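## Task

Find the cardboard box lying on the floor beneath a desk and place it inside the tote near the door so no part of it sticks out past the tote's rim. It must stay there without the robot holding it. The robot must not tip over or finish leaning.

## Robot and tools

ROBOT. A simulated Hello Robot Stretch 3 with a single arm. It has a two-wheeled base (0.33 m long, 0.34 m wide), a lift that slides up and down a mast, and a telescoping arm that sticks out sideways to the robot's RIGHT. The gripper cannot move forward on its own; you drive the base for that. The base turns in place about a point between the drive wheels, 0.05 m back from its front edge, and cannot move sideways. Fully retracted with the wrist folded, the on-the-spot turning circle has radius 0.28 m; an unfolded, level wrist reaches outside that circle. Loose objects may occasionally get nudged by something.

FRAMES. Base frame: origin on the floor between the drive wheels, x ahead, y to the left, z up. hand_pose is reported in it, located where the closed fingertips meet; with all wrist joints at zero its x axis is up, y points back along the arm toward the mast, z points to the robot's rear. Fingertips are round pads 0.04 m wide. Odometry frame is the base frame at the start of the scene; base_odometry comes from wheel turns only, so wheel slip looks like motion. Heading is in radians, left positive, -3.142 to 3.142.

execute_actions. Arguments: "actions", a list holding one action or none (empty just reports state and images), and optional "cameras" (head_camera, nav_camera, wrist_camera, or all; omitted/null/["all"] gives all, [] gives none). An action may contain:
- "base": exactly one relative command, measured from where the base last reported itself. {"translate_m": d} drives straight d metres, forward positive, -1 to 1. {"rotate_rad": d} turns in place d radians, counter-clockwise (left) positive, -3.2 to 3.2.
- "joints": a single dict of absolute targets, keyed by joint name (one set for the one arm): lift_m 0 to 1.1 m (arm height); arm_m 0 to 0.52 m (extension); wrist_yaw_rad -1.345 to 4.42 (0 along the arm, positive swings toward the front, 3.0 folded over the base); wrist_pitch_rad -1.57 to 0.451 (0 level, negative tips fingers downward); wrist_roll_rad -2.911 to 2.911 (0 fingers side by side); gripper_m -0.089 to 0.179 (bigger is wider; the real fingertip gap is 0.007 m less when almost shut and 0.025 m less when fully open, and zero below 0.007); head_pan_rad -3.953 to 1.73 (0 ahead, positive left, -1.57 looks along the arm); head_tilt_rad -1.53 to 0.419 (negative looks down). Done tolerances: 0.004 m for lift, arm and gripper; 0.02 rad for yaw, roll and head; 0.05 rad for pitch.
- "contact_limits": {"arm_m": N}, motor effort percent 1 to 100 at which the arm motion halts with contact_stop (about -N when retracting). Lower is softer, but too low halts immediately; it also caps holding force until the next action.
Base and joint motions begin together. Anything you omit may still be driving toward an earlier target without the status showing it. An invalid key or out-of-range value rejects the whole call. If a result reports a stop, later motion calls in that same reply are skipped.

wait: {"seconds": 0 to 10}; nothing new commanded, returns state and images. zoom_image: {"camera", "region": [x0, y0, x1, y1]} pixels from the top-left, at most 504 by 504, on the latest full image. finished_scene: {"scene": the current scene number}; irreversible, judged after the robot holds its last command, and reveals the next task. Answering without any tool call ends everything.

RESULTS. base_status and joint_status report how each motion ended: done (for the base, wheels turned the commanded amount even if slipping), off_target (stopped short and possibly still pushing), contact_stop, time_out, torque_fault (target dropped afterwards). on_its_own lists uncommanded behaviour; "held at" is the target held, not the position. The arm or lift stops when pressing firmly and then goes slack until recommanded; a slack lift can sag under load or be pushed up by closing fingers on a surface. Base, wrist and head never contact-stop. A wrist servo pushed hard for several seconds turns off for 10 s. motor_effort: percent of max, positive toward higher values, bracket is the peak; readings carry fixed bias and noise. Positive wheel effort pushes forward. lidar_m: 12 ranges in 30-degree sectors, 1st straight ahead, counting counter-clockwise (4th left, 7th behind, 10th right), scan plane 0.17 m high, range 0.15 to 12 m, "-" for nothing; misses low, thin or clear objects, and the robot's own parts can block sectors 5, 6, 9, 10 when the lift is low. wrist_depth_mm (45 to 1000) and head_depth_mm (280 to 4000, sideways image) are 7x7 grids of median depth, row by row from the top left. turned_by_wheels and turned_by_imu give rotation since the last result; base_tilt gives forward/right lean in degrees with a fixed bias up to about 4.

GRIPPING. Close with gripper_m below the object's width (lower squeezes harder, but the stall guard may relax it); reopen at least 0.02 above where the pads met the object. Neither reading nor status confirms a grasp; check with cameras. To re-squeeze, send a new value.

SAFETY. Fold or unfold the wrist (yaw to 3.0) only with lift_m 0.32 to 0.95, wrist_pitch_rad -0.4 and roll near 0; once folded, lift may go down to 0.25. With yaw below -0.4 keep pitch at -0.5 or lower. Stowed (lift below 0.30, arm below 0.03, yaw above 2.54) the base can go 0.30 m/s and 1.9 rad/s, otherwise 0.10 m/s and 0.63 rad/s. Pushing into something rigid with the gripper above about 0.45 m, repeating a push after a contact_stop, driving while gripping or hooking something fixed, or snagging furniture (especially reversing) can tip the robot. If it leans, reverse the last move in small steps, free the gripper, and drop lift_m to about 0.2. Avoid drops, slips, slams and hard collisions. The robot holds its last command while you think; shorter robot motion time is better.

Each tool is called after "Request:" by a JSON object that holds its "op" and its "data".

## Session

Request:
{"op": "execute_actions", "data": {"actions": [{"joints": {"head_tilt_rad": -0.4}}]}}

Request:
{"op": "execute_actions", "data": {"actions": [{"joints": {"head_pan_rad": -1.57, "head_tilt_rad": -0.4}}], "cameras": ["head_camera", "nav_camera"]}}

Request:
{"op": "execute_actions", "data": {"actions": [{"joints": {"head_pan_rad": 1.57, "head_tilt_rad": -0.4}}], "cameras": ["head_camera", "nav_camera"]}}

Request:
{"op": "execute_actions", "data": {"actions": [{"joints": {"head_pan_rad": -3.14, "head_tilt_rad": -0.4}}], "cameras": ["head_camera", "nav_camera"]}}

Scene clock: 0.83 s.
base_odometry: x=+0.000 y=+0.000 heading=+0.000 (m, m, rad; odometry frame)
turned_by_wheels: +0.000 (rad since the last result)
turned_by_imu: +0.000 (rad since the last result)
base_tilt: forward=-2.2 right=+0.9 (deg)
lidar_m: 0.88 0.84 0.87 1.19 2.28 1.26 0.92 0.88 0.91 1.24 1.19 1.21
head_depth_mm: 1048 1125 1213 1310 1448 1580 1478 / 970 1040 1113 1207 1304 1414 1453 / 907 967 1031 1104 1189 1286 1382 / 850 905 957 1016 1099 1176 1278 / 801 845 893 950 1012 1085 1160 / 759 794 841 885 941 1002 1070 / 719 753 788 833 881 934 993
base_status: not commanded
joint_positions: lift_m=+0.379 arm_m=-0.002 wrist_yaw_rad=+3.037 wrist_pitch_rad=-0.605 wrist_roll_rad=+0.001 gripper_m=+0.037 head_pan_rad=-0.004 head_tilt_rad=-0.395
joint_status: all done
motor_effort: left_wheel=+0(1) right_wheel=+1(0) lift_m=+21(20) arm_m=+0(0) wrist_yaw_rad=+1(0) wrist_pitch_rad=+4(4) wrist_roll_rad=+0(0) gripper_m=+0(0) head_pan_rad=+0(1) head_tilt_rad=-1(17) (%)
hand_pose: x=-0.0006 y=+0.0531 z=+0.3524 quat_wxyz=(+0.246, +0.685, +0.175, +0.663) (m; base frame)
wrist_depth_mm: - - - - - 814 658 / - - - - - 844 708 / 879 872 - 843 836 819 725 / 729 710 713 702 688 677 680 / 622 612 608 605 606 590 577 / 538 543 - - 508 514 510 / 474 - - - 459 456 451
pictures: head_camera (sideways: a quarter turn clockwise sets it upright), nav_camera (sideways: a quarter turn counterclockwise sets it upright), wrist_camera
Images, in order (width x height): head_camera 896x504, nav_camera 672x504, wrist_camera 644x364.

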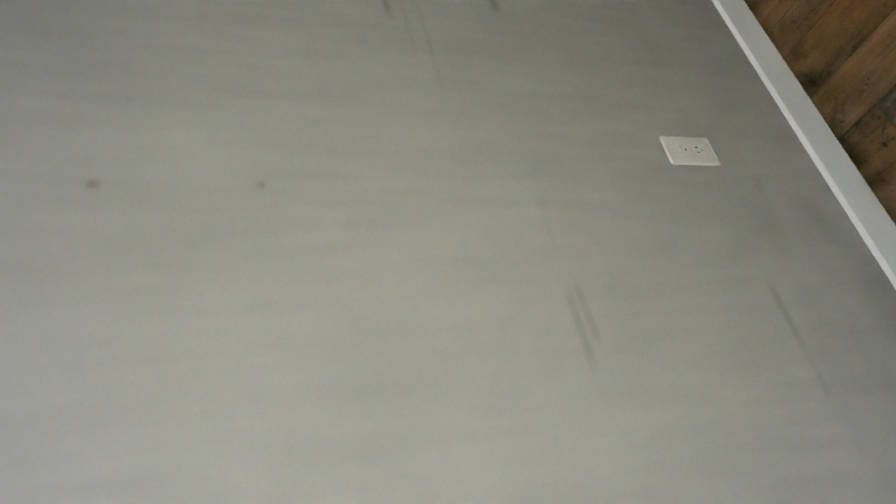

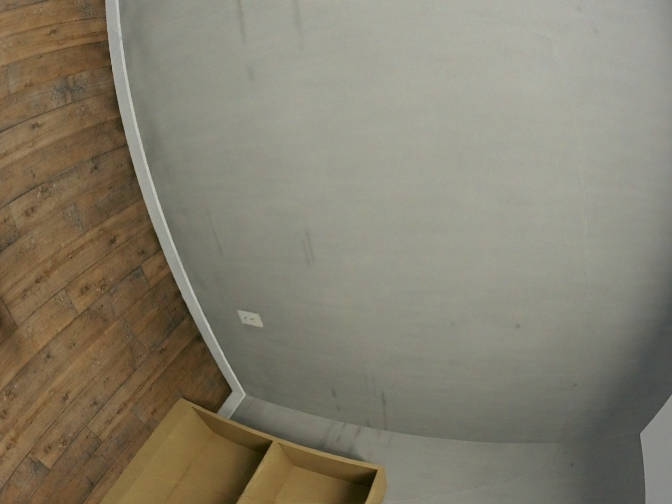

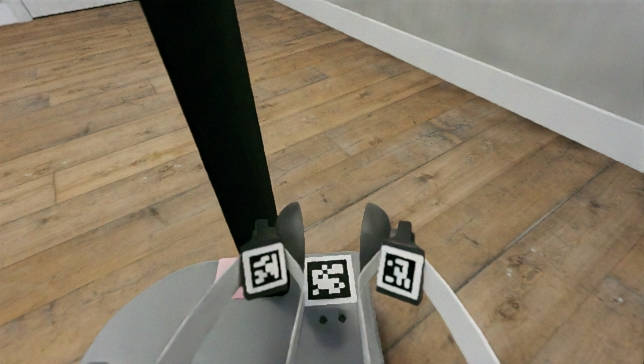

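Scene clock: 2.20 s.
base_odometry: x=+0.000 y=+0.000 heading=+0.000 (m, m, rad; odometry frame)
turned_by_wheels: +0.000 (rad since the last result)
turned_by_imu: +0.000 (rad since the last result)
base_tilt: forward=-2.2 right=+1.0 (deg)
lidar_m: 0.88 0.84 0.87 1.18 2.28 1.27 0.92 0.88 0.91 1.24 1.19 1.21
head_depth_mm: 972 1010 1052 1109 1162 1227 1293 / 1083 1132 1179 1244 1326 1400 1439 / 1207 1282 1339 1432 1530 1635 1481 / 1379 1461 1570 1675 1809 1799 1481 / 1416 1495 1571 1685 1776 1817 1496 / 1336 1400 1482 1569 1657 1733 1491 / 1277 1331 1394 1458 1382 1539 1407
base_status: not commanded
joint_positions: lift_m=+0.379 arm_m=-0.002 wrist_yaw_rad=+3.037 wrist_pitch_rad=-0.605 wrist_roll_rad=+0.001 gripper_m=+0.037 head_pan_rad=-1.563 head_tilt_rad=-0.395
joint_status: all done
motor_effort: left_wheel=-1(1) right_wheel=+0(0) lift_m=+21(20) arm_m=+0(0) wrist_yaw_rad=+1(1) wrist_pitch_rad=+4(4) wrist_roll_rad=+0(0) gripper_m=+1(0) head_pan_rad=-4(34) head_tilt_rad=-1(2) (%)
hand_pose: x=-0.0006 y=+0.0531 z=+0.3524 quat_wxyz=(+0.246, +0.685, +0.175, +0.663) (m; base frame)
wrist_depth_mm: - - - - - 792 660 / - - - - - 842 691 / 889 869 - 853 832 819 724 / 716 719 711 695 686 682 681 / 614 610 603 606 605 586 579 / 538 543 - - 505 511 504 / 473 - - - 459 455 453
pictures: head_camera (sideways: a quarter turn clockwise sets it upright), nav_camera (sideways: a quarter turn counterclockwise sets it upright)
Images, in order (width x height): head_camera 896x504, nav_camera 672x504.

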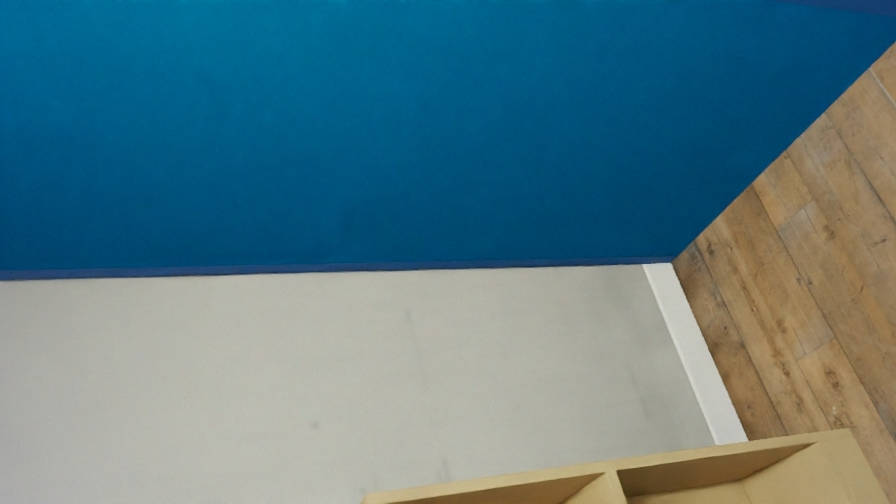

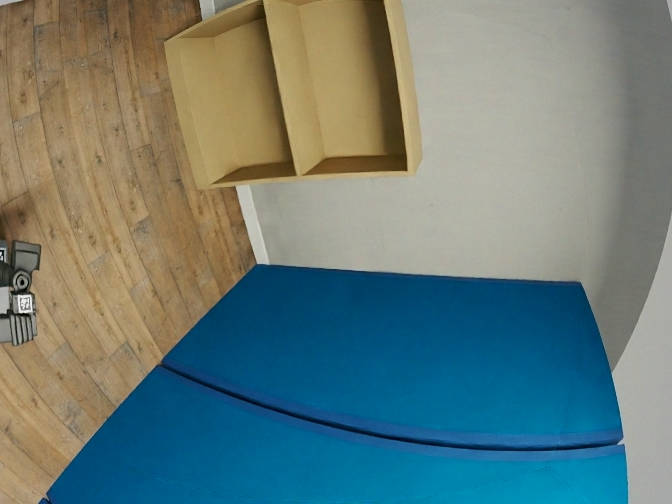

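Scene clock: 4.33 s.
base_odometry: x=+0.000 y=+0.000 heading=+0.000 (m, m, rad; odometry frame)
turned_by_wheels: +0.000 (rad since the last result)
turned_by_imu: +0.001 (rad since the last result)
base_tilt: forward=-2.2 right=+1.0 (deg)
lidar_m: 0.88 0.85 0.87 1.18 2.27 1.26 0.92 0.88 0.91 1.24 1.19 1.21
head_depth_mm: 878 918 983 1029 1086 1144 1214 / 969 1017 1099 1157 1223 1307 1366 / 1089 1149 1242 1328 1415 1518 1481 / 1268 1350 1435 1537 1679 1717 1484 / 1476 1569 1708 1867 2036 1854 1483 / 1738 1895 2091 2319 2363 1850 1480 / 1985 2111 2195 2324 2383 1761 1496
base_status: not commanded
joint_positions: lift_m=+0.379 arm_m=-0.002 wrist_yaw_rad=+3.037 wrist_pitch_rad=-0.605 wrist_roll_rad=+0.001 gripper_m=+0.037 head_pan_rad=+1.563 head_tilt_rad=-0.395
joint_status: all done
motor_effort: left_wheel=-1(0) right_wheel=+0(0) lift_m=+20(20) arm_m=+0(0) wrist_yaw_rad=+1(0) wrist_pitch_rad=+4(4) wrist_roll_rad=+0(0) gripper_m=+0(1) head_pan_rad=+3(32) head_tilt_rad=-1(0) (%)
hand_pose: x=-0.0006 y=+0.0531 z=+0.3524 quat_wxyz=(+0.246, +0.685, +0.175, +0.663) (m; base frame)
wrist_depth_mm: - - - - - 810 660 / - - - - - 854 703 / 865 858 - 845 833 821 729 / 724 707 706 697 690 687 678 / 614 609 604 613 608 585 575 / 543 538 - - 503 508 505 / 468 - - - 460 456 452
pictures: head_camera (sideways: a quarter turn clockwise sets it upright), nav_camera (sideways: a quarter turn counterclockwise sets it upright)
Images, in order (width x height): head_camera 896x504, nav_camera 672x504.

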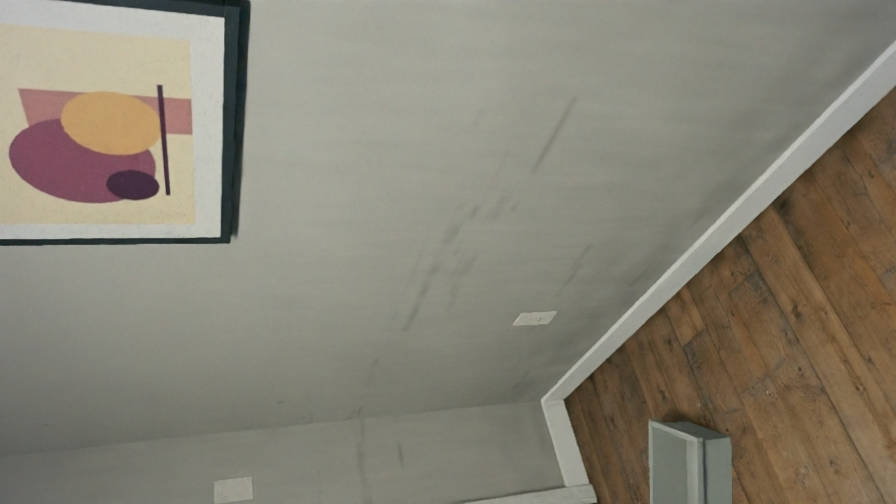

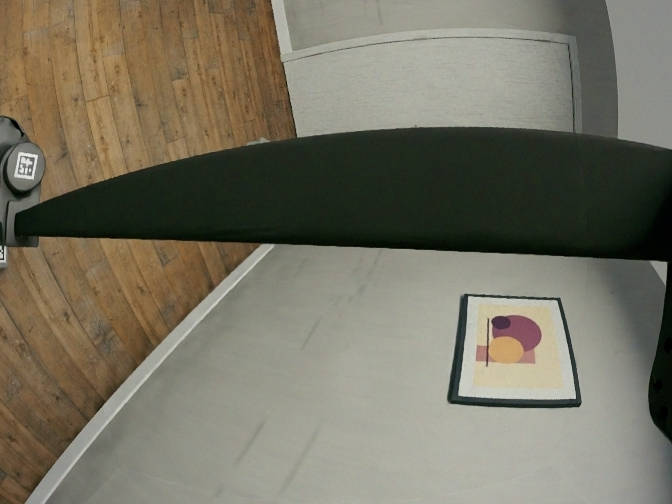

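Scene clock: 7.20 s.
base_odometry: x=+0.000 y=+0.000 heading=+0.000 (m, m, rad; odometry frame)
turned_by_wheels: +0.000 (rad since the last result)
turned_by_imu: +0.001 (rad since the last result)
base_tilt: forward=-2.2 right=+1.0 (deg)
lidar_m: 0.88 0.84 0.87 1.19 2.28 1.26 0.92 0.88 0.92 1.24 1.19 1.21
head_depth_mm: 1094 1173 1268 1376 1505 1647 1474 / 1019 1093 1165 1255 1363 1486 1475 / 958 1014 1079 1157 1248 1349 1432 / 899 951 1006 1070 1149 1239 1337 / 844 889 944 1017 1073 1156 1235 / 803 842 888 937 997 1062 1129 / 759 797 833 882 935 989 1051
base_status: not commanded
joint_positions: lift_m=+0.379 arm_m=-0.002 wrist_yaw_rad=+3.037 wrist_pitch_rad=-0.605 wrist_roll_rad=+0.001 gripper_m=+0.037 head_pan_rad=-3.133 head_tilt_rad=-0.395
joint_status: all done
motor_effort: left_wheel=-1(0) right_wheel=+0(0) lift_m=+20(20) arm_m=+0(0) wrist_yaw_rad=+1(0) wrist_pitch_rad=+4(4) wrist_roll_rad=+0(0) gripper_m=+0(0) head_pan_rad=-4(35) head_tilt_rad=-1(2) (%)
hand_pose: x=-0.0006 y=+0.0531 z=+0.3524 quat_wxyz=(+0.246, +0.685, +0.175, +0.663) (m; base frame)
wrist_depth_mm: - - - - - 810 663 / - - - - - 850 702 / 881 863 - 842 821 814 746 / 732 714 715 701 696 679 665 / 612 604 606 612 603 582 574 / 532 546 - - 504 514 508 / 470 - - - 459 453 453
pictures: head_camera (sideways: a quarter turn clockwise sets it upright), nav_camera (sideways: a quarter turn counterclockwise sets it upright)
Images, in order (width x height): head_camera 896x504, nav_camera 672x504.

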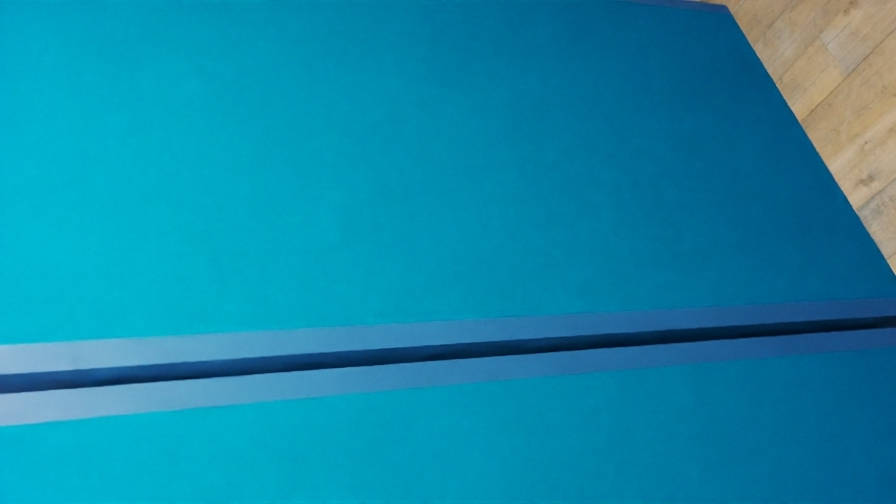

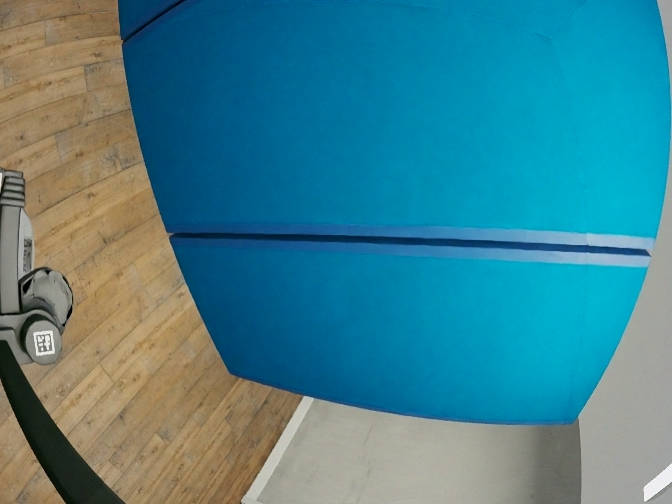

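Request:
{"op": "execute_actions", "data": {"actions": [{"base": {"rotate_rad": 2.37}, "joints": {"lift_m": 0.28, "wrist_pitch_rad": -0.4, "head_pan_rad": 0.0, "head_tilt_rad": -0.5}}], "cameras": ["head_camera"]}}

Request:
{"op": "execute_actions", "data": {"actions": [{"base": {"translate_m": 1.0}}], "cameras": []}}

Request:
{"op": "execute_actions", "data": {"actions": [{"base": {"translate_m": 0.7}}], "cameras": ["head_camera", "nav_camera"]}}

Scene clock: 29.93 s.
base_odometry: x=+0.000 y=+0.000 heading=+2.370 (m, m, rad; odometry frame)
turned_by_wheels: +2.370 (rad since the last result)
turned_by_imu: +2.364 (rad since the last result)
base_tilt: forward=-2.2 right=+0.9 (deg)
lidar_m: 2.27 1.03 0.88 0.88 1.01 1.19 1.25 0.98 0.85 0.85 0.97 1.68
head_depth_mm: 1860 1984 2139 2307 1978 1645 1359 / 1880 2033 2186 2366 2110 1680 1368 / 1910 2062 2225 2426 2122 1669 1366 / 1956 2111 2283 2477 2118 1660 1370 / 2004 2188 2342 2544 2140 1664 1362 / 2044 2204 2373 2557 2126 1666 1379 / 2073 2243 2483 2619 2134 1681 1375
base_status: done
joint_positions: lift_m=+0.280 arm_m=-0.002 wrist_yaw_rad=+3.037 wrist_pitch_rad=-0.421 wrist_roll_rad=+0.001 gripper_m=+0.037 head_pan_rad=-0.007 head_tilt_rad=-0.494
joint_status: all done
motor_effort: left_wheel=-3(6) right_wheel=+2(12) lift_m=+16(21) arm_m=+0(0) wrist_yaw_rad=+0(1) wrist_pitch_rad=+7(8) wrist_roll_rad=+0(0) gripper_m=+0(1) head_pan_rad=+2(32) head_tilt_rad=-1(9) (%)
hand_pose: x=+0.0021 y=+0.0800 z=+0.2923 quat_wxyz=(+0.184, +0.698, +0.111, +0.683) (m; base frame)
wrist_depth_mm: - 983 887 838 808 780 736 / - - 967 928 882 831 791 / - - 996 963 938 891 854 / 751 750 - 737 722 713 713 / 603 592 587 580 605 580 563 / 503 508 - - 488 478 477 / 438 - - - 416 416 414
pictures: head_camera (sideways: a quarter turn clockwise sets it upright)
Images, in order (width x height): head_camera 896x504.

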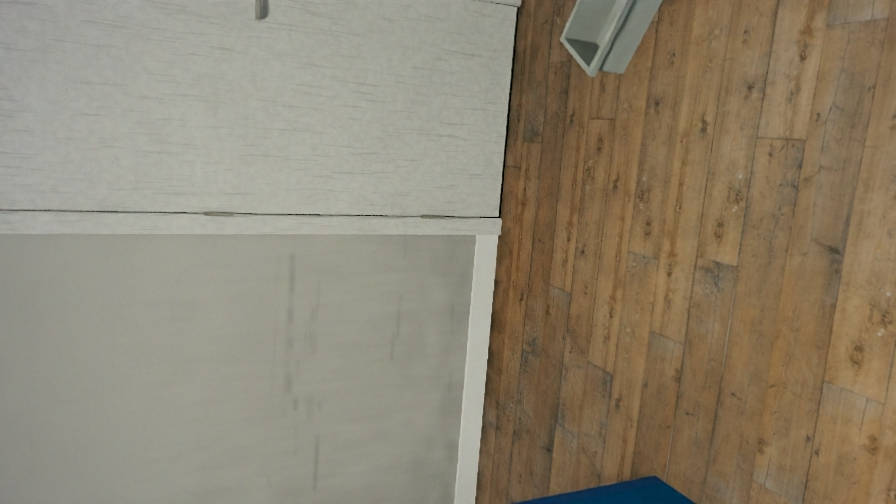

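Scene clock: 35.03 s.
base_odometry: x=-0.717 y=+0.697 heading=+2.370 (m, m, rad; odometry frame)
turned_by_wheels: +0.000 (rad since the last result)
turned_by_imu: +0.006 (rad since the last result)
base_tilt: forward=-2.2 right=+0.9 (deg)
lidar_m: 1.29 1.53 0.63 0.63 0.73 1.26 2.23 1.27 1.09 1.10 1.26 1.30
head_depth_mm: 1051 1125 1215 1313 1445 1564 1365 / 1074 1145 1244 1330 1473 1589 1367 / 1098 1176 1260 1369 1512 1613 1369 / 1127 1213 1312 1431 1562 1643 1371 / 1145 1234 1349 1461 1613 1666 1379 / 1161 1258 1373 1498 1659 1670 1375 / 1187 1286 1403 1538 1691 1684 1366
base_status: done
joint_positions: lift_m=+0.280 arm_m=-0.002 wrist_yaw_rad=+3.037 wrist_pitch_rad=-0.420 wrist_roll_rad=+0.001 gripper_m=+0.037 head_pan_rad=-0.007 head_tilt_rad=-0.495
joint_status: not commanded
motor_effort: left_wheel=-2(6) right_wheel=+3(9) lift_m=+18(17) arm_m=+0(1) wrist_yaw_rad=+1(0) wrist_pitch_rad=+7(7) wrist_roll_rad=+0(0) gripper_m=+1(0) head_pan_rad=+2(2) head_tilt_rad=-2(1) (%)
hand_pose: x=+0.0022 y=+0.0801 z=+0.2923 quat_wxyz=(+0.184, +0.698, +0.111, +0.683) (m; base frame)
wrist_depth_mm: 734 714 650 628 589 557 557 / 817 784 702 689 648 612 - / 898 870 777 760 708 662 932 / 759 750 - 733 720 710 711 / 606 599 598 587 603 577 567 / 501 517 - - 480 480 481 / 440 - - - 417 414 411
pictures: none
No camera images: the call's "cameras" was empty. Leave "cameras" out to get every camera's image.

Scene clock: 39.00 s.
base_odometry: x=-1.218 y=+1.186 heading=+2.370 (m, m, rad; odometry frame)
turned_by_wheels: +0.000 (rad since the last result)
turned_by_imu: +0.004 (rad since the last result)
base_tilt: forward=-2.2 right=+0.9 (deg)
lidar_m: 0.65 0.75 1.30 0.63 0.56 0.91 2.58 1.48 1.27 1.28 0.73 0.62
head_depth_mm: 499 528 562 601 656 726 816 / 511 549 593 644 698 765 847 / 521 559 606 658 725 799 895 / 531 571 618 673 741 824 927 / 540 583 632 691 762 850 961 / 550 594 645 709 784 873 989 / 563 606 664 723 807 899 1028
base_status: done
joint_positions: lift_m=+0.280 arm_m=-0.002 wrist_yaw_rad=+3.037 wrist_pitch_rad=-0.420 wrist_roll_rad=+0.001 gripper_m=+0.037 head_pan_rad=-0.007 head_tilt_rad=-0.495
joint_status: not commanded
motor_effort: left_wheel=-2(5) right_wheel=+2(10) lift_m=+17(17) arm_m=-1(1) wrist_yaw_rad=+1(0) wrist_pitch_rad=+7(7) wrist_roll_rad=+0(0) gripper_m=-1(1) head_pan_rad=+3(2) head_tilt_rad=-1(1) (%)
hand_pose: x=+0.0022 y=+0.0801 z=+0.2924 quat_wxyz=(+0.184, +0.698, +0.111, +0.683) (m; base frame)
wrist_depth_mm: 548 525 720 - - - - / 607 580 759 - - - 977 / 693 642 812 965 951 944 875 / 743 713 - 732 738 711 707 / 607 596 594 582 609 578 575 / 502 512 - - 485 485 480 / 438 - - - 420 415 411
pictures: head_camera (sideways: a quarter turn clockwise sets it upright), nav_camera (sideways: a quarter turn counterclockwise sets it upright)
Images, in order (width x height): head_camera 896x504, nav_camera 672x504.

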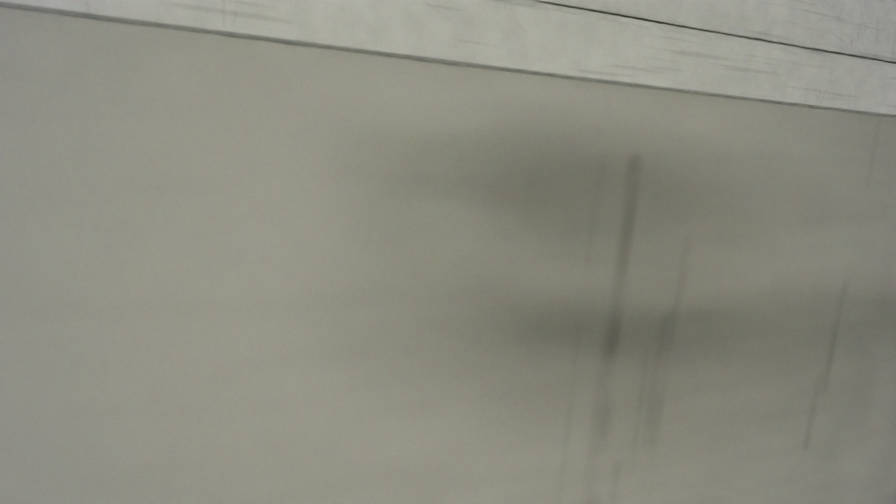

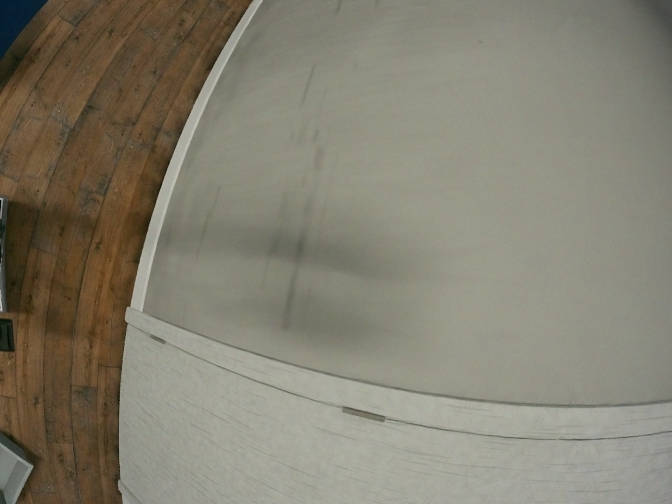

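Request:
{"op": "execute_actions", "data": {"actions": [{"base": {"translate_m": 0.16}}], "cameras": []}}

Request:
{"op": "execute_actions", "data": {"actions": [{"base": {"rotate_rad": 1.31}}], "cameras": ["head_camera", "nav_camera"]}}

Scene clock: 47.67 s.
base_odometry: x=-1.333 y=+1.297 heading=+2.370 (m, m, rad; odometry frame)
turned_by_wheels: +0.000 (rad since the last result)
turned_by_imu: +0.002 (rad since the last result)
base_tilt: forward=-2.2 right=+0.9 (deg)
lidar_m: 0.50 0.57 0.99 0.94 0.67 0.83 2.66 1.52 1.31 0.95 0.55 0.47
head_depth_mm: 373 400 431 468 512 552 600 / 379 408 440 478 524 579 645 / 387 415 450 489 537 594 668 / 394 423 459 502 552 613 689 / 401 432 469 514 566 631 713 / 410 440 481 526 582 651 736 / 418 452 491 539 599 671 759
base_status: done
joint_positions: lift_m=+0.280 arm_m=-0.002 wrist_yaw_rad=+3.037 wrist_pitch_rad=-0.420 wrist_roll_rad=+0.001 gripper_m=+0.037 head_pan_rad=-0.007 head_tilt_rad=-0.495
joint_status: not commanded
motor_effort: left_wheel=-2(5) right_wheel=+2(9) lift_m=+17(17) arm_m=+0(0) wrist_yaw_rad=+1(0) wrist_pitch_rad=+7(7) wrist_roll_rad=+0(0) gripper_m=+1(0) head_pan_rad=+2(2) head_tilt_rad=-1(1) (%)
hand_pose: x=+0.0022 y=+0.0801 z=+0.2924 quat_wxyz=(+0.184, +0.698, +0.111, +0.683) (m; base frame)
wrist_depth_mm: 504 527 - - - - 765 / 559 558 - - - - 753 / 637 610 975 961 956 944 728 / 705 679 - 733 734 721 655 / 597 599 587 582 604 574 569 / 500 520 - - 483 483 484 / 440 - - - 417 413 414
pictures: none
No camera images: the call's "cameras" was empty. Leave "cameras" out to get every camera's image.

Scene clock: 49.73 s.
base_odometry: x=-1.333 y=+1.297 heading=-2.604 (m, m, rad; odometry frame)
turned_by_wheels: +1.310 (rad since the last result)
turned_by_imu: +1.306 (rad since the last result)
base_tilt: forward=-2.2 right=+1.0 (deg)
lidar_m: 1.87 0.67 0.63 1.56 1.88 1.37 1.31 0.68 0.48 0.47 0.51 0.70
head_depth_mm: 1239 1257 1279 1302 1322 1337 1299 / 1666 1675 1729 1808 1834 1618 1364 / 2613 2731 2789 2650 2115 1665 1376 / 2943 3106 3320 2954 2131 1664 1371 / 2903 3095 3390 2951 2116 1669 1366 / 2868 3094 3404 2972 2108 1670 1373 / 2844 3078 3041 3002 2150 1667 1372
base_status: done
joint_positions: lift_m=+0.280 arm_m=-0.002 wrist_yaw_rad=+3.037 wrist_pitch_rad=-0.420 wrist_roll_rad=+0.001 gripper_m=+0.037 head_pan_rad=-0.007 head_tilt_rad=-0.495
joint_status: not commanded
motor_effort: left_wheel=-2(6) right_wheel=+2(12) lift_m=+17(17) arm_m=-1(1) wrist_yaw_rad=+0(0) wrist_pitch_rad=+7(7) wrist_roll_rad=+0(0) gripper_m=-1(0) head_pan_rad=+3(2) head_tilt_rad=-1(1) (%)
hand_pose: x=+0.0022 y=+0.0801 z=+0.2924 quat_wxyz=(+0.184, +0.698, +0.111, +0.683) (m; base frame)
wrist_depth_mm: - - - - - 639 488 / - - - - - 654 539 / - - 995 957 960 656 582 / 754 760 - 727 725 668 652 / 601 598 593 586 600 584 571 / 504 513 - - 484 482 481 / 442 - - - 415 413 409
pictures: head_camera (sideways: a quarter turn clockwise sets it upright), nav_camera (sideways: a quarter turn counterclockwise sets it upright)
Images, in order (width x height): head_camera 896x504, nav_camera 672x504.

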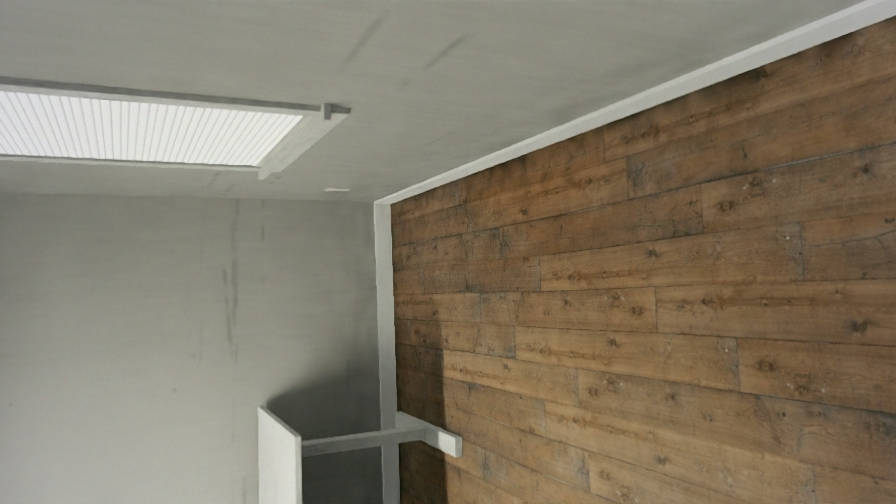

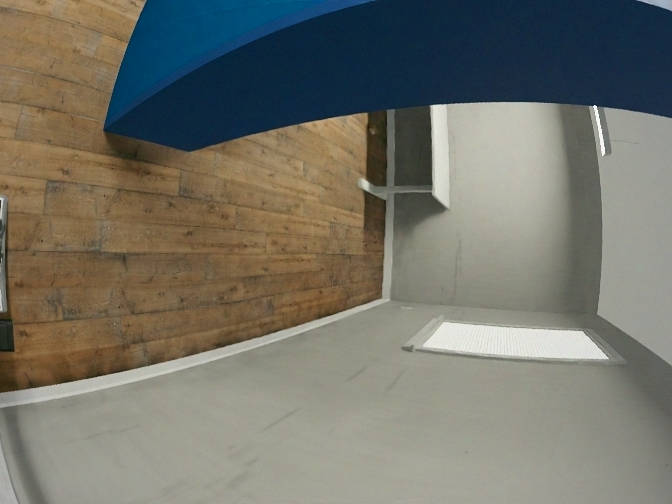

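Request:
{"op": "execute_actions", "data": {"actions": [{"base": {"rotate_rad": 0.07}}], "cameras": []}}

Request:
{"op": "execute_actions", "data": {"actions": [{"base": {"translate_m": 1.0}, "joints": {"head_pan_rad": 0.5, "head_tilt_rad": -0.5}}], "cameras": ["head_camera", "nav_camera"]}}

Scene clock: 56.00 s.
base_odometry: x=-1.333 y=+1.297 heading=-2.534 (m, m, rad; odometry frame)
turned_by_wheels: +0.070 (rad since the last result)
turned_by_imu: +0.071 (rad since the last result)
base_tilt: forward=-2.2 right=+1.0 (deg)
lidar_m: 2.49 0.62 0.63 2.10 1.76 1.35 1.31 0.64 0.47 0.47 0.52 0.75
head_depth_mm: 1517 1556 1552 1558 1562 1540 1375 / 2315 2312 2315 2341 2035 1658 1373 / 2894 3101 3329 2939 2101 1663 1375 / 2948 3139 3341 2950 2108 1660 1370 / 2934 3111 3383 2947 2123 1669 1373 / 2921 3116 3375 2965 2123 1664 1367 / 2886 3125 3384 2952 2140 1690 1373
base_status: done
joint_positions: lift_m=+0.280 arm_m=-0.002 wrist_yaw_rad=+3.037 wrist_pitch_rad=-0.420 wrist_roll_rad=+0.001 gripper_m=+0.037 head_pan_rad=-0.007 head_tilt_rad=-0.495
joint_status: not commanded
motor_effort: left_wheel=-1(7) right_wheel=+2(10) lift_m=+17(17) arm_m=-1(0) wrist_yaw_rad=+1(0) wrist_pitch_rad=+7(7) wrist_roll_rad=+0(0) gripper_m=-1(0) head_pan_rad=+2(2) head_tilt_rad=-1(2) (%)
hand_pose: x=+0.0022 y=+0.0801 z=+0.2924 quat_wxyz=(+0.184, +0.698, +0.111, +0.683) (m; base frame)
wrist_depth_mm: - - - - - 722 478 / - - - - - 716 509 / - - 981 968 966 726 545 / 757 751 - 736 724 677 611 / 605 605 590 589 604 576 562 / 501 510 - - 485 481 479 / 438 - - - 417 413 412
pictures: none
No camera images: the call's "cameras" was empty. Leave "cameras" out to get every camera's image.

Scene clock: 61.10 s.
base_odometry: x=-2.154 y=+0.726 heading=-2.534 (m, m, rad; odometry frame)
turned_by_wheels: +0.000 (rad since the last result)
turned_by_imu: +0.006 (rad since the last result)
base_tilt: forward=-2.2 right=+0.9 (deg)
lidar_m: 2.06 2.58 3.02 0.42 0.42 0.61 1.70 0.74 0.57 0.56 0.59 0.85
head_depth_mm: 2045 2197 2294 2491 2092 1653 1367 / 2141 2305 2129 2562 2111 1662 1374 / 2250 2427 2359 2715 2090 1653 1367 / 2348 2565 2369 2839 2130 1670 1369 / 2490 2689 2648 2974 2129 1654 1370 / 2650 2857 2700 2808 2128 1668 1371 / 2752 3021 3318 2959 2126 1680 1374
base_status: done
joint_positions: lift_m=+0.280 arm_m=-0.002 wrist_yaw_rad=+3.037 wrist_pitch_rad=-0.420 wrist_roll_rad=+0.001 gripper_m=+0.037 head_pan_rad=+0.493 head_tilt_rad=-0.495
joint_status: all done
motor_effort: left_wheel=-2(7) right_wheel=+2(11) lift_m=+17(17) arm_m=+0(1) wrist_yaw_rad=+2(0) wrist_pitch_rad=+7(7) wrist_roll_rad=+0(0) gripper_m=+0(1) head_pan_rad=+2(27) head_tilt_rad=-1(2) (%)
hand_pose: x=+0.0022 y=+0.0801 z=+0.2924 quat_wxyz=(+0.184, +0.698, +0.111, +0.683) (m; base frame)
wrist_depth_mm: 407 406 - - - - - / 444 441 - - - - - / 490 485 718 962 952 961 928 / 543 546 - 733 718 721 706 / 590 580 586 587 604 574 573 / 503 511 - - 483 484 480 / 438 - - - 417 415 411
pictures: head_camera (sideways: a quarter turn clockwise sets it upright), nav_camera (sideways: a quarter turn counterclockwise sets it upright)
Images, in order (width x height): head_camera 896x504, nav_camera 672x504.

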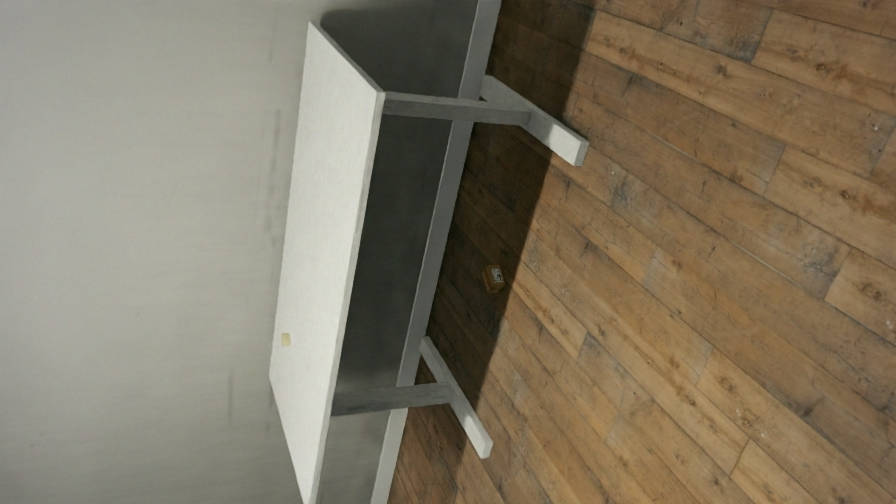

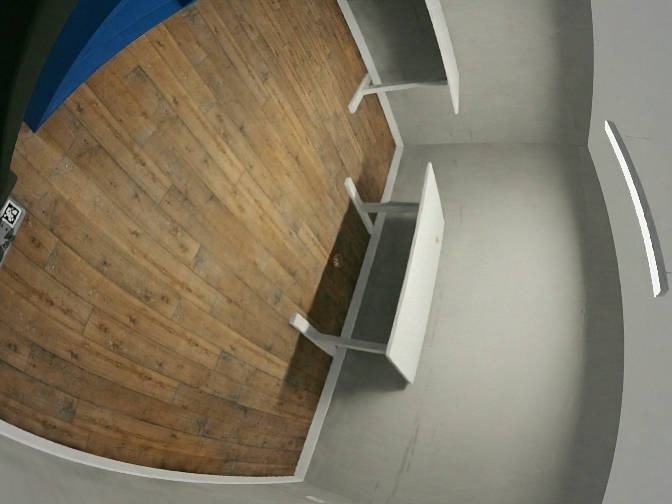

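Request:
{"op": "execute_actions", "data": {"actions": [{"base": {"translate_m": 0.4}}], "cameras": []}}

Request:
{"op": "execute_actions", "data": {"actions": [{"base": {"rotate_rad": 0.845}}], "cameras": []}}

Request:
{"op": "execute_actions", "data": {"actions": [{"base": {"translate_m": 1.0}}], "cameras": []}}

Request:
{"op": "execute_actions", "data": {"actions": [{"base": {"translate_m": 0.47}}], "cameras": []}}

Request:
{"op": "execute_actions", "data": {"actions": [{"base": {"rotate_rad": 0.64}, "joints": {"head_pan_rad": -1.57, "head_tilt_rad": -1.0, "lift_m": 0.4}}], "cameras": ["head_camera", "nav_camera"]}}

Scene clock: 86.23 s.
base_odometry: x=-2.482 y=+0.498 heading=-2.534 (m, m, rad; odometry frame)
turned_by_wheels: +0.000 (rad since the last result)
turned_by_imu: +0.004 (rad since the last result)
base_tilt: forward=-2.2 right=+1.0 (deg)
lidar_m: 1.68 1.68 2.86 2.25 1.29 0.64 1.77 0.78 0.60 0.58 0.62 0.89
head_depth_mm: 1723 1840 1960 2109 2092 1655 1379 / 1796 1913 1961 2175 2037 1651 1362 / 1898 2020 2080 1834 2037 1663 1368 / 1972 2117 2172 2518 2124 1666 1364 / 2082 2267 2162 2632 2134 1668 1365 / 2191 2363 2183 2728 2125 1674 1368 / 2324 2515 2189 2667 2121 1668 1374
base_status: done
joint_positions: lift_m=+0.280 arm_m=-0.002 wrist_yaw_rad=+3.037 wrist_pitch_rad=-0.420 wrist_roll_rad=+0.001 gripper_m=+0.037 head_pan_rad=+0.493 head_tilt_rad=-0.495
joint_status: not commanded
motor_effort: left_wheel=-3(5) right_wheel=+2(10) lift_m=+17(17) arm_m=+0(0) wrist_yaw_rad=+0(1) wrist_pitch_rad=+7(7) wrist_roll_rad=+0(0) gripper_m=+0(0) head_pan_rad=+2(2) head_tilt_rad=-1(1) (%)
hand_pose: x=+0.0022 y=+0.0801 z=+0.2924 quat_wxyz=(+0.184, +0.698, +0.111, +0.683) (m; base frame)
wrist_depth_mm: - - - - - - - / - - - - - - - / 829 876 979 958 964 951 940 / 620 734 - 732 729 706 712 / 581 603 588 588 608 571 572 / 500 510 - - 484 482 478 / 437 - - - 418 414 411
pictures: none
No camera images: the call's "cameras" was empty. Leave "cameras" out to get every camera's image.

Scene clock: 88.07 s.
base_odometry: x=-2.482 y=+0.498 heading=-1.689 (m, m, rad; odometry frame)
turned_by_wheels: +0.845 (rad since the last result)
turned_by_imu: +0.843 (rad since the last result)
base_tilt: forward=-2.2 right=+1.0 (deg)
lidar_m: 2.39 2.74 1.36 0.64 0.96 0.97 0.64 0.58 0.59 0.73 1.51 1.68
head_depth_mm: 2919 3179 3396 2904 2101 1648 1372 / 2863 3059 3319 2924 2108 1668 1366 / 2818 2986 3213 2910 2117 1659 1369 / 2774 2903 3200 2923 2137 1657 1365 / 2705 2842 3171 2979 2145 1656 1361 / 2657 2743 3035 2962 2120 1668 1374 / 2583 2698 2946 2834 2119 1677 1377
base_status: done
joint_positions: lift_m=+0.280 arm_m=-0.002 wrist_yaw_rad=+3.037 wrist_pitch_rad=-0.420 wrist_roll_rad=+0.001 gripper_m=+0.037 head_pan_rad=+0.493 head_tilt_rad=-0.495
joint_status: not commanded
motor_effort: left_wheel=-3(8) right_wheel=+3(10) lift_m=+17(17) arm_m=-1(1) wrist_yaw_rad=+0(0) wrist_pitch_rad=+7(7) wrist_roll_rad=+0(0) gripper_m=+1(0) head_pan_rad=+2(3) head_tilt_rad=-1(1) (%)
hand_pose: x=+0.0022 y=+0.0801 z=+0.2924 quat_wxyz=(+0.184, +0.698, +0.111, +0.683) (m; base frame)
wrist_depth_mm: - - 724 - - - - / - - 802 993 - - - / - - 876 838 939 936 927 / 754 750 - 717 721 720 701 / 602 593 591 585 608 581 572 / 504 515 - - 487 479 478 / 436 - - - 418 414 411
pictures: none
No camera images: the call's "cameras" was empty. Leave "cameras" out to get every camera's image.

Scene clock: 93.17 s.
base_odometry: x=-2.600 y=-0.495 heading=-1.689 (m, m, rad; odometry frame)
turned_by_wheels: +0.000 (rad since the last result)
turned_by_imu: +0.006 (rad since the last result)
base_tilt: forward=-2.2 right=+0.9 (deg)
lidar_m: 1.40 1.94 1.87 1.23 1.22 1.19 1.49 1.37 1.38 1.56 1.00 1.45
head_depth_mm: 2185 2366 2538 2623 2107 1648 1364 / 2144 2347 2511 2707 2122 1669 1363 / 2116 2266 2472 2656 2126 1660 1367 / 2077 2218 2386 2501 2098 1662 1365 / 2027 2153 2345 2526 2145 1670 1359 / 1987 2102 2292 2510 2122 1669 1368 / 1952 2083 2265 2423 2137 1661 1382
base_status: done
joint_positions: lift_m=+0.280 arm_m=-0.002 wrist_yaw_rad=+3.037 wrist_pitch_rad=-0.420 wrist_roll_rad=+0.001 gripper_m=+0.037 head_pan_rad=+0.493 head_tilt_rad=-0.495
joint_status: not commanded
motor_effort: left_wheel=-2(4) right_wheel=+3(10) lift_m=+17(17) arm_m=-1(1) wrist_yaw_rad=+0(0) wrist_pitch_rad=+7(7) wrist_roll_rad=+0(0) gripper_m=+1(0) head_pan_rad=+2(2) head_tilt_rad=-1(1) (%)
hand_pose: x=+0.0022 y=+0.0801 z=+0.2924 quat_wxyz=(+0.184, +0.698, +0.111, +0.683) (m; base frame)
wrist_depth_mm: - - - - - - - / - - - - - - - / 925 991 973 974 957 950 925 / 758 748 - 733 723 706 704 / 601 594 599 583 601 577 567 / 498 515 - - 485 480 477 / 438 - - - 415 413 414
pictures: none
No camera images: the call's "cameras" was empty. Leave "cameras" out to get every camera's image.

Scene clock: 96.47 s.
base_odometry: x=-2.656 y=-0.962 heading=-1.689 (m, m, rad; odometry frame)
turned_by_wheels: +0.000 (rad since the last result)
turned_by_imu: +0.003 (rad since the last result)
base_tilt: forward=-2.2 right=+1.0 (deg)
lidar_m: 0.94 1.54 1.95 1.75 1.87 1.60 1.89 1.73 1.75 0.90 1.15 1.16
head_depth_mm: 1861 1970 2123 2250 950 823 1358 / 1823 1965 2116 2282 2034 1664 1368 / 1776 1905 2083 2253 2121 1646 1370 / 1751 1861 2029 2206 2103 1665 1367 / 1705 1839 1628 2128 2047 1624 1374 / 1685 1796 1454 2075 2122 1663 1374 / 1637 1757 1470 2039 2144 1670 1367
base_status: done
joint_positions: lift_m=+0.280 arm_m=-0.002 wrist_yaw_rad=+3.037 wrist_pitch_rad=-0.420 wrist_roll_rad=+0.001 gripper_m=+0.037 head_pan_rad=+0.493 head_tilt_rad=-0.495
joint_status: not commanded
motor_effort: left_wheel=-2(4) right_wheel=+2(9) lift_m=+17(17) arm_m=-1(1) wrist_yaw_rad=+0(0) wrist_pitch_rad=+7(7) wrist_roll_rad=+0(0) gripper_m=+1(0) head_pan_rad=+2(3) head_tilt_rad=-1(1) (%)
hand_pose: x=+0.0022 y=+0.0801 z=+0.2924 quat_wxyz=(+0.184, +0.698, +0.111, +0.683) (m; base frame)
wrist_depth_mm: - - - - - - - / - - - - - - - / - - 988 959 951 942 928 / 759 748 - 737 720 722 706 / 599 597 597 588 606 583 572 / 500 513 - - 485 481 477 / 441 - - - 417 412 412
pictures: none
No camera images: the call's "cameras" was empty. Leave "cameras" out to get every camera's image.

Scene clock: 98.40 s.
base_odometry: x=-2.656 y=-0.962 heading=-1.049 (m, m, rad; odometry frame)
turned_by_wheels: +0.640 (rad since the last result)
turned_by_imu: +0.639 (rad since the last result)
base_tilt: forward=-2.2 right=+1.0 (deg)
lidar_m: 1.54 1.94 1.75 1.42 1.93 1.81 1.74 1.67 0.90 1.15 0.94 1.60
head_depth_mm: 1074 957 800 693 1362 1229 1119 / 1072 955 802 690 1354 1230 1129 / 1061 950 799 690 1359 1236 - / 1057 949 799 688 1354 1228 - / 1053 943 794 686 1346 1224 1104 / 1048 938 793 684 1361 1227 1111 / 1047 934 792 682 1355 1223 1113
base_status: done
joint_positions: lift_m=+0.400 arm_m=-0.002 wrist_yaw_rad=+3.037 wrist_pitch_rad=-0.420 wrist_roll_rad=+0.001 gripper_m=+0.037 head_pan_rad=-1.563 head_tilt_rad=-0.988
joint_status: all done
motor_effort: left_wheel=-1(5) right_wheel=+2(10) lift_m=+23(26) arm_m=+0(1) wrist_yaw_rad=+1(1) wrist_pitch_rad=+7(7) wrist_roll_rad=+0(0) gripper_m=+0(0) head_pan_rad=-4(33) head_tilt_rad=-4(21) (%)
hand_pose: x=+0.0022 y=+0.0801 z=+0.4121 quat_wxyz=(+0.184, +0.698, +0.111, +0.683) (m; base frame)
wrist_depth_mm: - - - - - - - / - - - - - - - / - - - - - - - / 968 980 - 933 949 924 907 / 778 766 776 746 781 739 733 / 644 642 667 623 605 626 621 / 558 552 - 573 540 537 528
pictures: head_camera (sideways: a quarter turn clockwise sets it upright), nav_camera (sideways: a quarter turn counterclockwise sets it upright)
Images, in order (width x height): head_camera 896x504, nav_camera 672x504.

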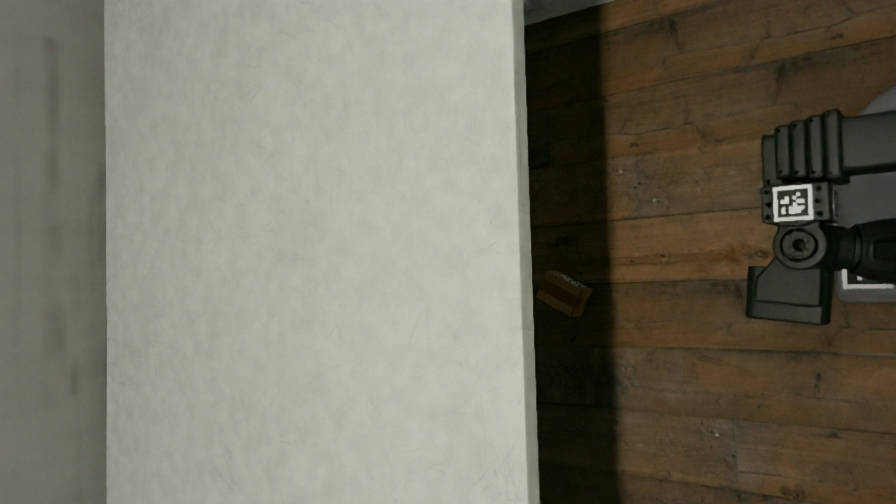

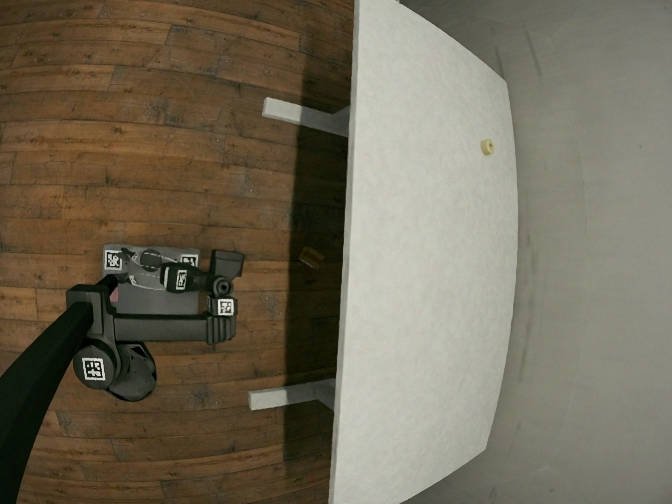

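Request:
{"op": "execute_actions", "data": {"actions": [{"joints": {"wrist_yaw_rad": 0.0, "gripper_m": 0.17}}], "cameras": ["head_camera", "wrist_camera"]}}

Scene clock: 105.97 s.
base_odometry: x=-2.656 y=-0.962 heading=-1.049 (m, m, rad; odometry frame)
turned_by_wheels: +0.000 (rad since the last result)
turned_by_imu: +0.002 (rad since the last result)
base_tilt: forward=-2.2 right=+1.0 (deg)
lidar_m: 1.53 1.94 1.75 1.42 1.92 1.82 1.73 1.67 0.90 1.15 0.94 1.60
head_depth_mm: 1075 955 803 695 1371 1242 1127 / 1065 952 800 693 1362 1238 1129 / 1066 950 799 689 1363 1233 - / 1056 945 796 689 1354 1271 - / 1053 947 795 685 1344 1214 1116 / 1045 938 792 684 1353 1225 1112 / 1046 942 790 685 1346 1217 1109
base_status: not commanded
joint_positions: lift_m=+0.400 arm_m=-0.002 wrist_yaw_rad=+0.004 wrist_pitch_rad=-0.420 wrist_roll_rad=+0.001 gripper_m=+0.170 head_pan_rad=-1.563 head_tilt_rad=-0.988
joint_status: all done
motor_effort: left_wheel=-2(2) right_wheel=+2(3) lift_m=+24(23) arm_m=+0(1) wrist_yaw_rad=-2(1) wrist_pitch_rad=+7(7) wrist_roll_rad=+0(0) gripper_m=-1(97) head_pan_rad=-4(4) head_tilt_rad=-4(4) (%)
hand_pose: x=-0.0207 y=-0.3670 z=+0.4121 quat_wxyz=(+0.692, +0.149, -0.691, -0.147) (m; base frame)
wrist_depth_mm: 832 817 812 820 813 810 786 / 920 903 904 898 879 888 869 / - - 1000 966 972 947 960 / 905 960 963 952 934 908 840 / 705 801 770 750 754 775 638 / 645 597 633 607 625 615 597 / 549 555 546 541 539 539 527
pictures: head_camera (sideways: a quarter turn clockwise sets it upright), wrist_camera
Images, in order (width x height): head_camera 896x504, wrist_camera 644x364.

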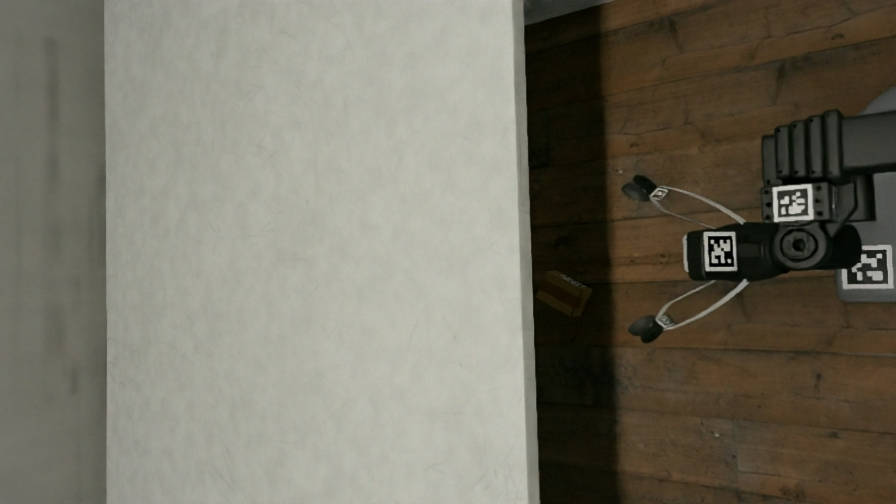

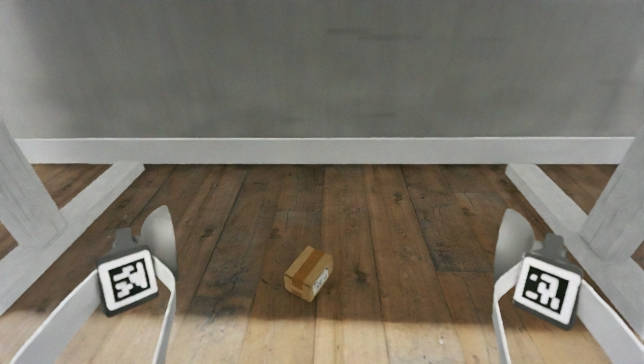

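Request:
{"op": "zoom_image", "data": {"camera": "wrist_camera", "region": [230, 200, 400, 340]}}

Region (230, 200, 400, 340) of wrist_camera's 644x364 image, scaled by 2.965; it fills the top 415 rows of this view, and the rest is white.

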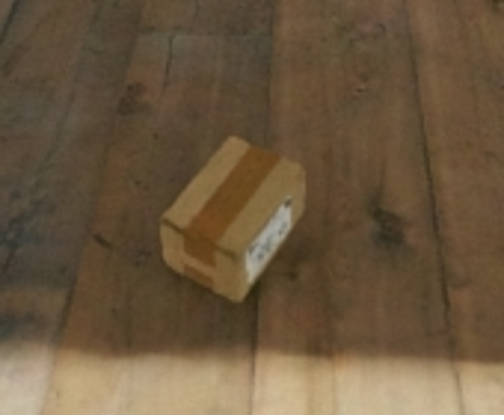

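Request:
{"op": "execute_actions", "data": {"actions": [{"base": {"translate_m": 0.107}, "joints": {"wrist_pitch_rad": -0.9, "lift_m": 0.24, "arm_m": 0.37}}], "cameras": []}}

Request:
{"op": "execute_actions", "data": {"actions": [{"joints": {"wrist_yaw_rad": -0.43}}], "cameras": ["wrist_camera"]}}

Scene clock: 142.40 s.
base_odometry: x=-2.603 y=-1.055 heading=-1.049 (m, m, rad; odometry frame)
turned_by_wheels: +0.000 (rad since the last result)
turned_by_imu: +0.002 (rad since the last result)
base_tilt: forward=-2.2 right=+1.0 (deg)
lidar_m: 1.43 1.86 1.69 1.42 1.93 1.92 1.85 1.00 0.97 1.15 0.88 1.60
head_depth_mm: 1068 957 805 691 1368 1246 1119 / 1071 952 801 692 1364 1233 1136 / 1061 951 798 688 1342 1236 - / 1059 949 794 686 1331 1230 1139 / 1059 943 794 685 1353 1232 1119 / 1041 939 794 684 1353 1230 1112 / 1042 935 791 683 1337 1220 1106
base_status: done
joint_positions: lift_m=+0.240 arm_m=+0.370 wrist_yaw_rad=+0.002 wrist_pitch_rad=-0.905 wrist_roll_rad=+0.001 gripper_m=+0.170 head_pan_rad=-1.563 head_tilt_rad=-0.988
joint_status: all done
motor_effort: left_wheel=-2(2) right_wheel=+2(8) lift_m=+16(24) arm_m=+2(3) wrist_yaw_rad=-1(2) wrist_pitch_rad=+2(7) wrist_roll_rad=+0(0) gripper_m=+0(1) head_pan_rad=-4(4) head_tilt_rad=-4(3) (%)
hand_pose: x=-0.0213 y=-0.6539 z=+0.1624 quat_wxyz=(+0.636, +0.310, -0.635, -0.309) (m; base frame)
wrist_depth_mm: 522 520 509 501 491 480 476 / 468 461 449 446 438 436 423 / 415 413 408 401 396 389 386 / 377 375 368 364 359 356 353 / 345 344 338 338 319 331 323 / 321 309 312 308 264 304 303 / 293 295 292 287 280 282 280
pictures: none
No camera images: the call's "cameras" was empty. Leave "cameras" out to get every camera's image.

Scene clock: 143.50 s.
base_odometry: x=-2.603 y=-1.055 heading=-1.049 (m, m, rad; odometry frame)
turned_by_wheels: +0.000 (rad since the last result)
turned_by_imu: +0.000 (rad since the last result)
base_tilt: forward=-2.2 right=+0.9 (deg)
lidar_m: 1.43 1.85 1.69 1.42 1.93 1.92 1.84 1.00 0.97 1.15 0.88 1.60
head_depth_mm: 1066 959 805 696 1364 1238 1123 / 1065 953 799 689 1368 1235 1129 / 1057 951 801 691 1339 1236 - / 1057 949 795 689 1316 1229 1138 / 1055 941 797 686 1356 1223 1108 / 1044 935 791 685 1347 1231 1106 / 1042 934 790 681 1347 1224 1108
base_status: not commanded
joint_positions: lift_m=+0.240 arm_m=+0.370 wrist_yaw_rad=-0.426 wrist_pitch_rad=-0.905 wrist_roll_rad=+0.001 gripper_m=+0.170 head_pan_rad=-1.563 head_tilt_rad=-0.988
joint_status: all done
motor_effort: left_wheel=-2(2) right_wheel=+2(3) lift_m=+17(17) arm_m=+2(2) wrist_yaw_rad=-2(3) wrist_pitch_rad=+2(2) wrist_roll_rad=+0(0) gripper_m=+1(0) head_pan_rad=-4(4) head_tilt_rad=-3(4) (%)
hand_pose: x=-0.0792 y=-0.6414 z=+0.1624 quat_wxyz=(+0.556, +0.168, -0.687, -0.437) (m; base frame)
wrist_depth_mm: 455 489 505 506 493 485 470 / 462 460 453 445 441 428 429 / 418 411 404 401 396 391 389 / 376 374 371 365 365 358 354 / 346 348 340 289 333 334 327 / 321 307 312 262 306 304 304 / 293 293 290 285 286 282 279
pictures: wrist_camera
Images, in order (width x height): wrist_camera 644x364.

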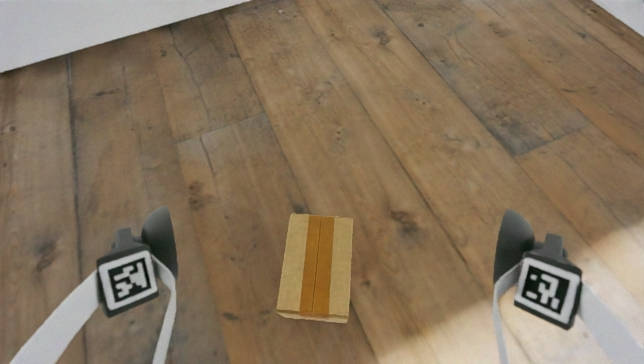

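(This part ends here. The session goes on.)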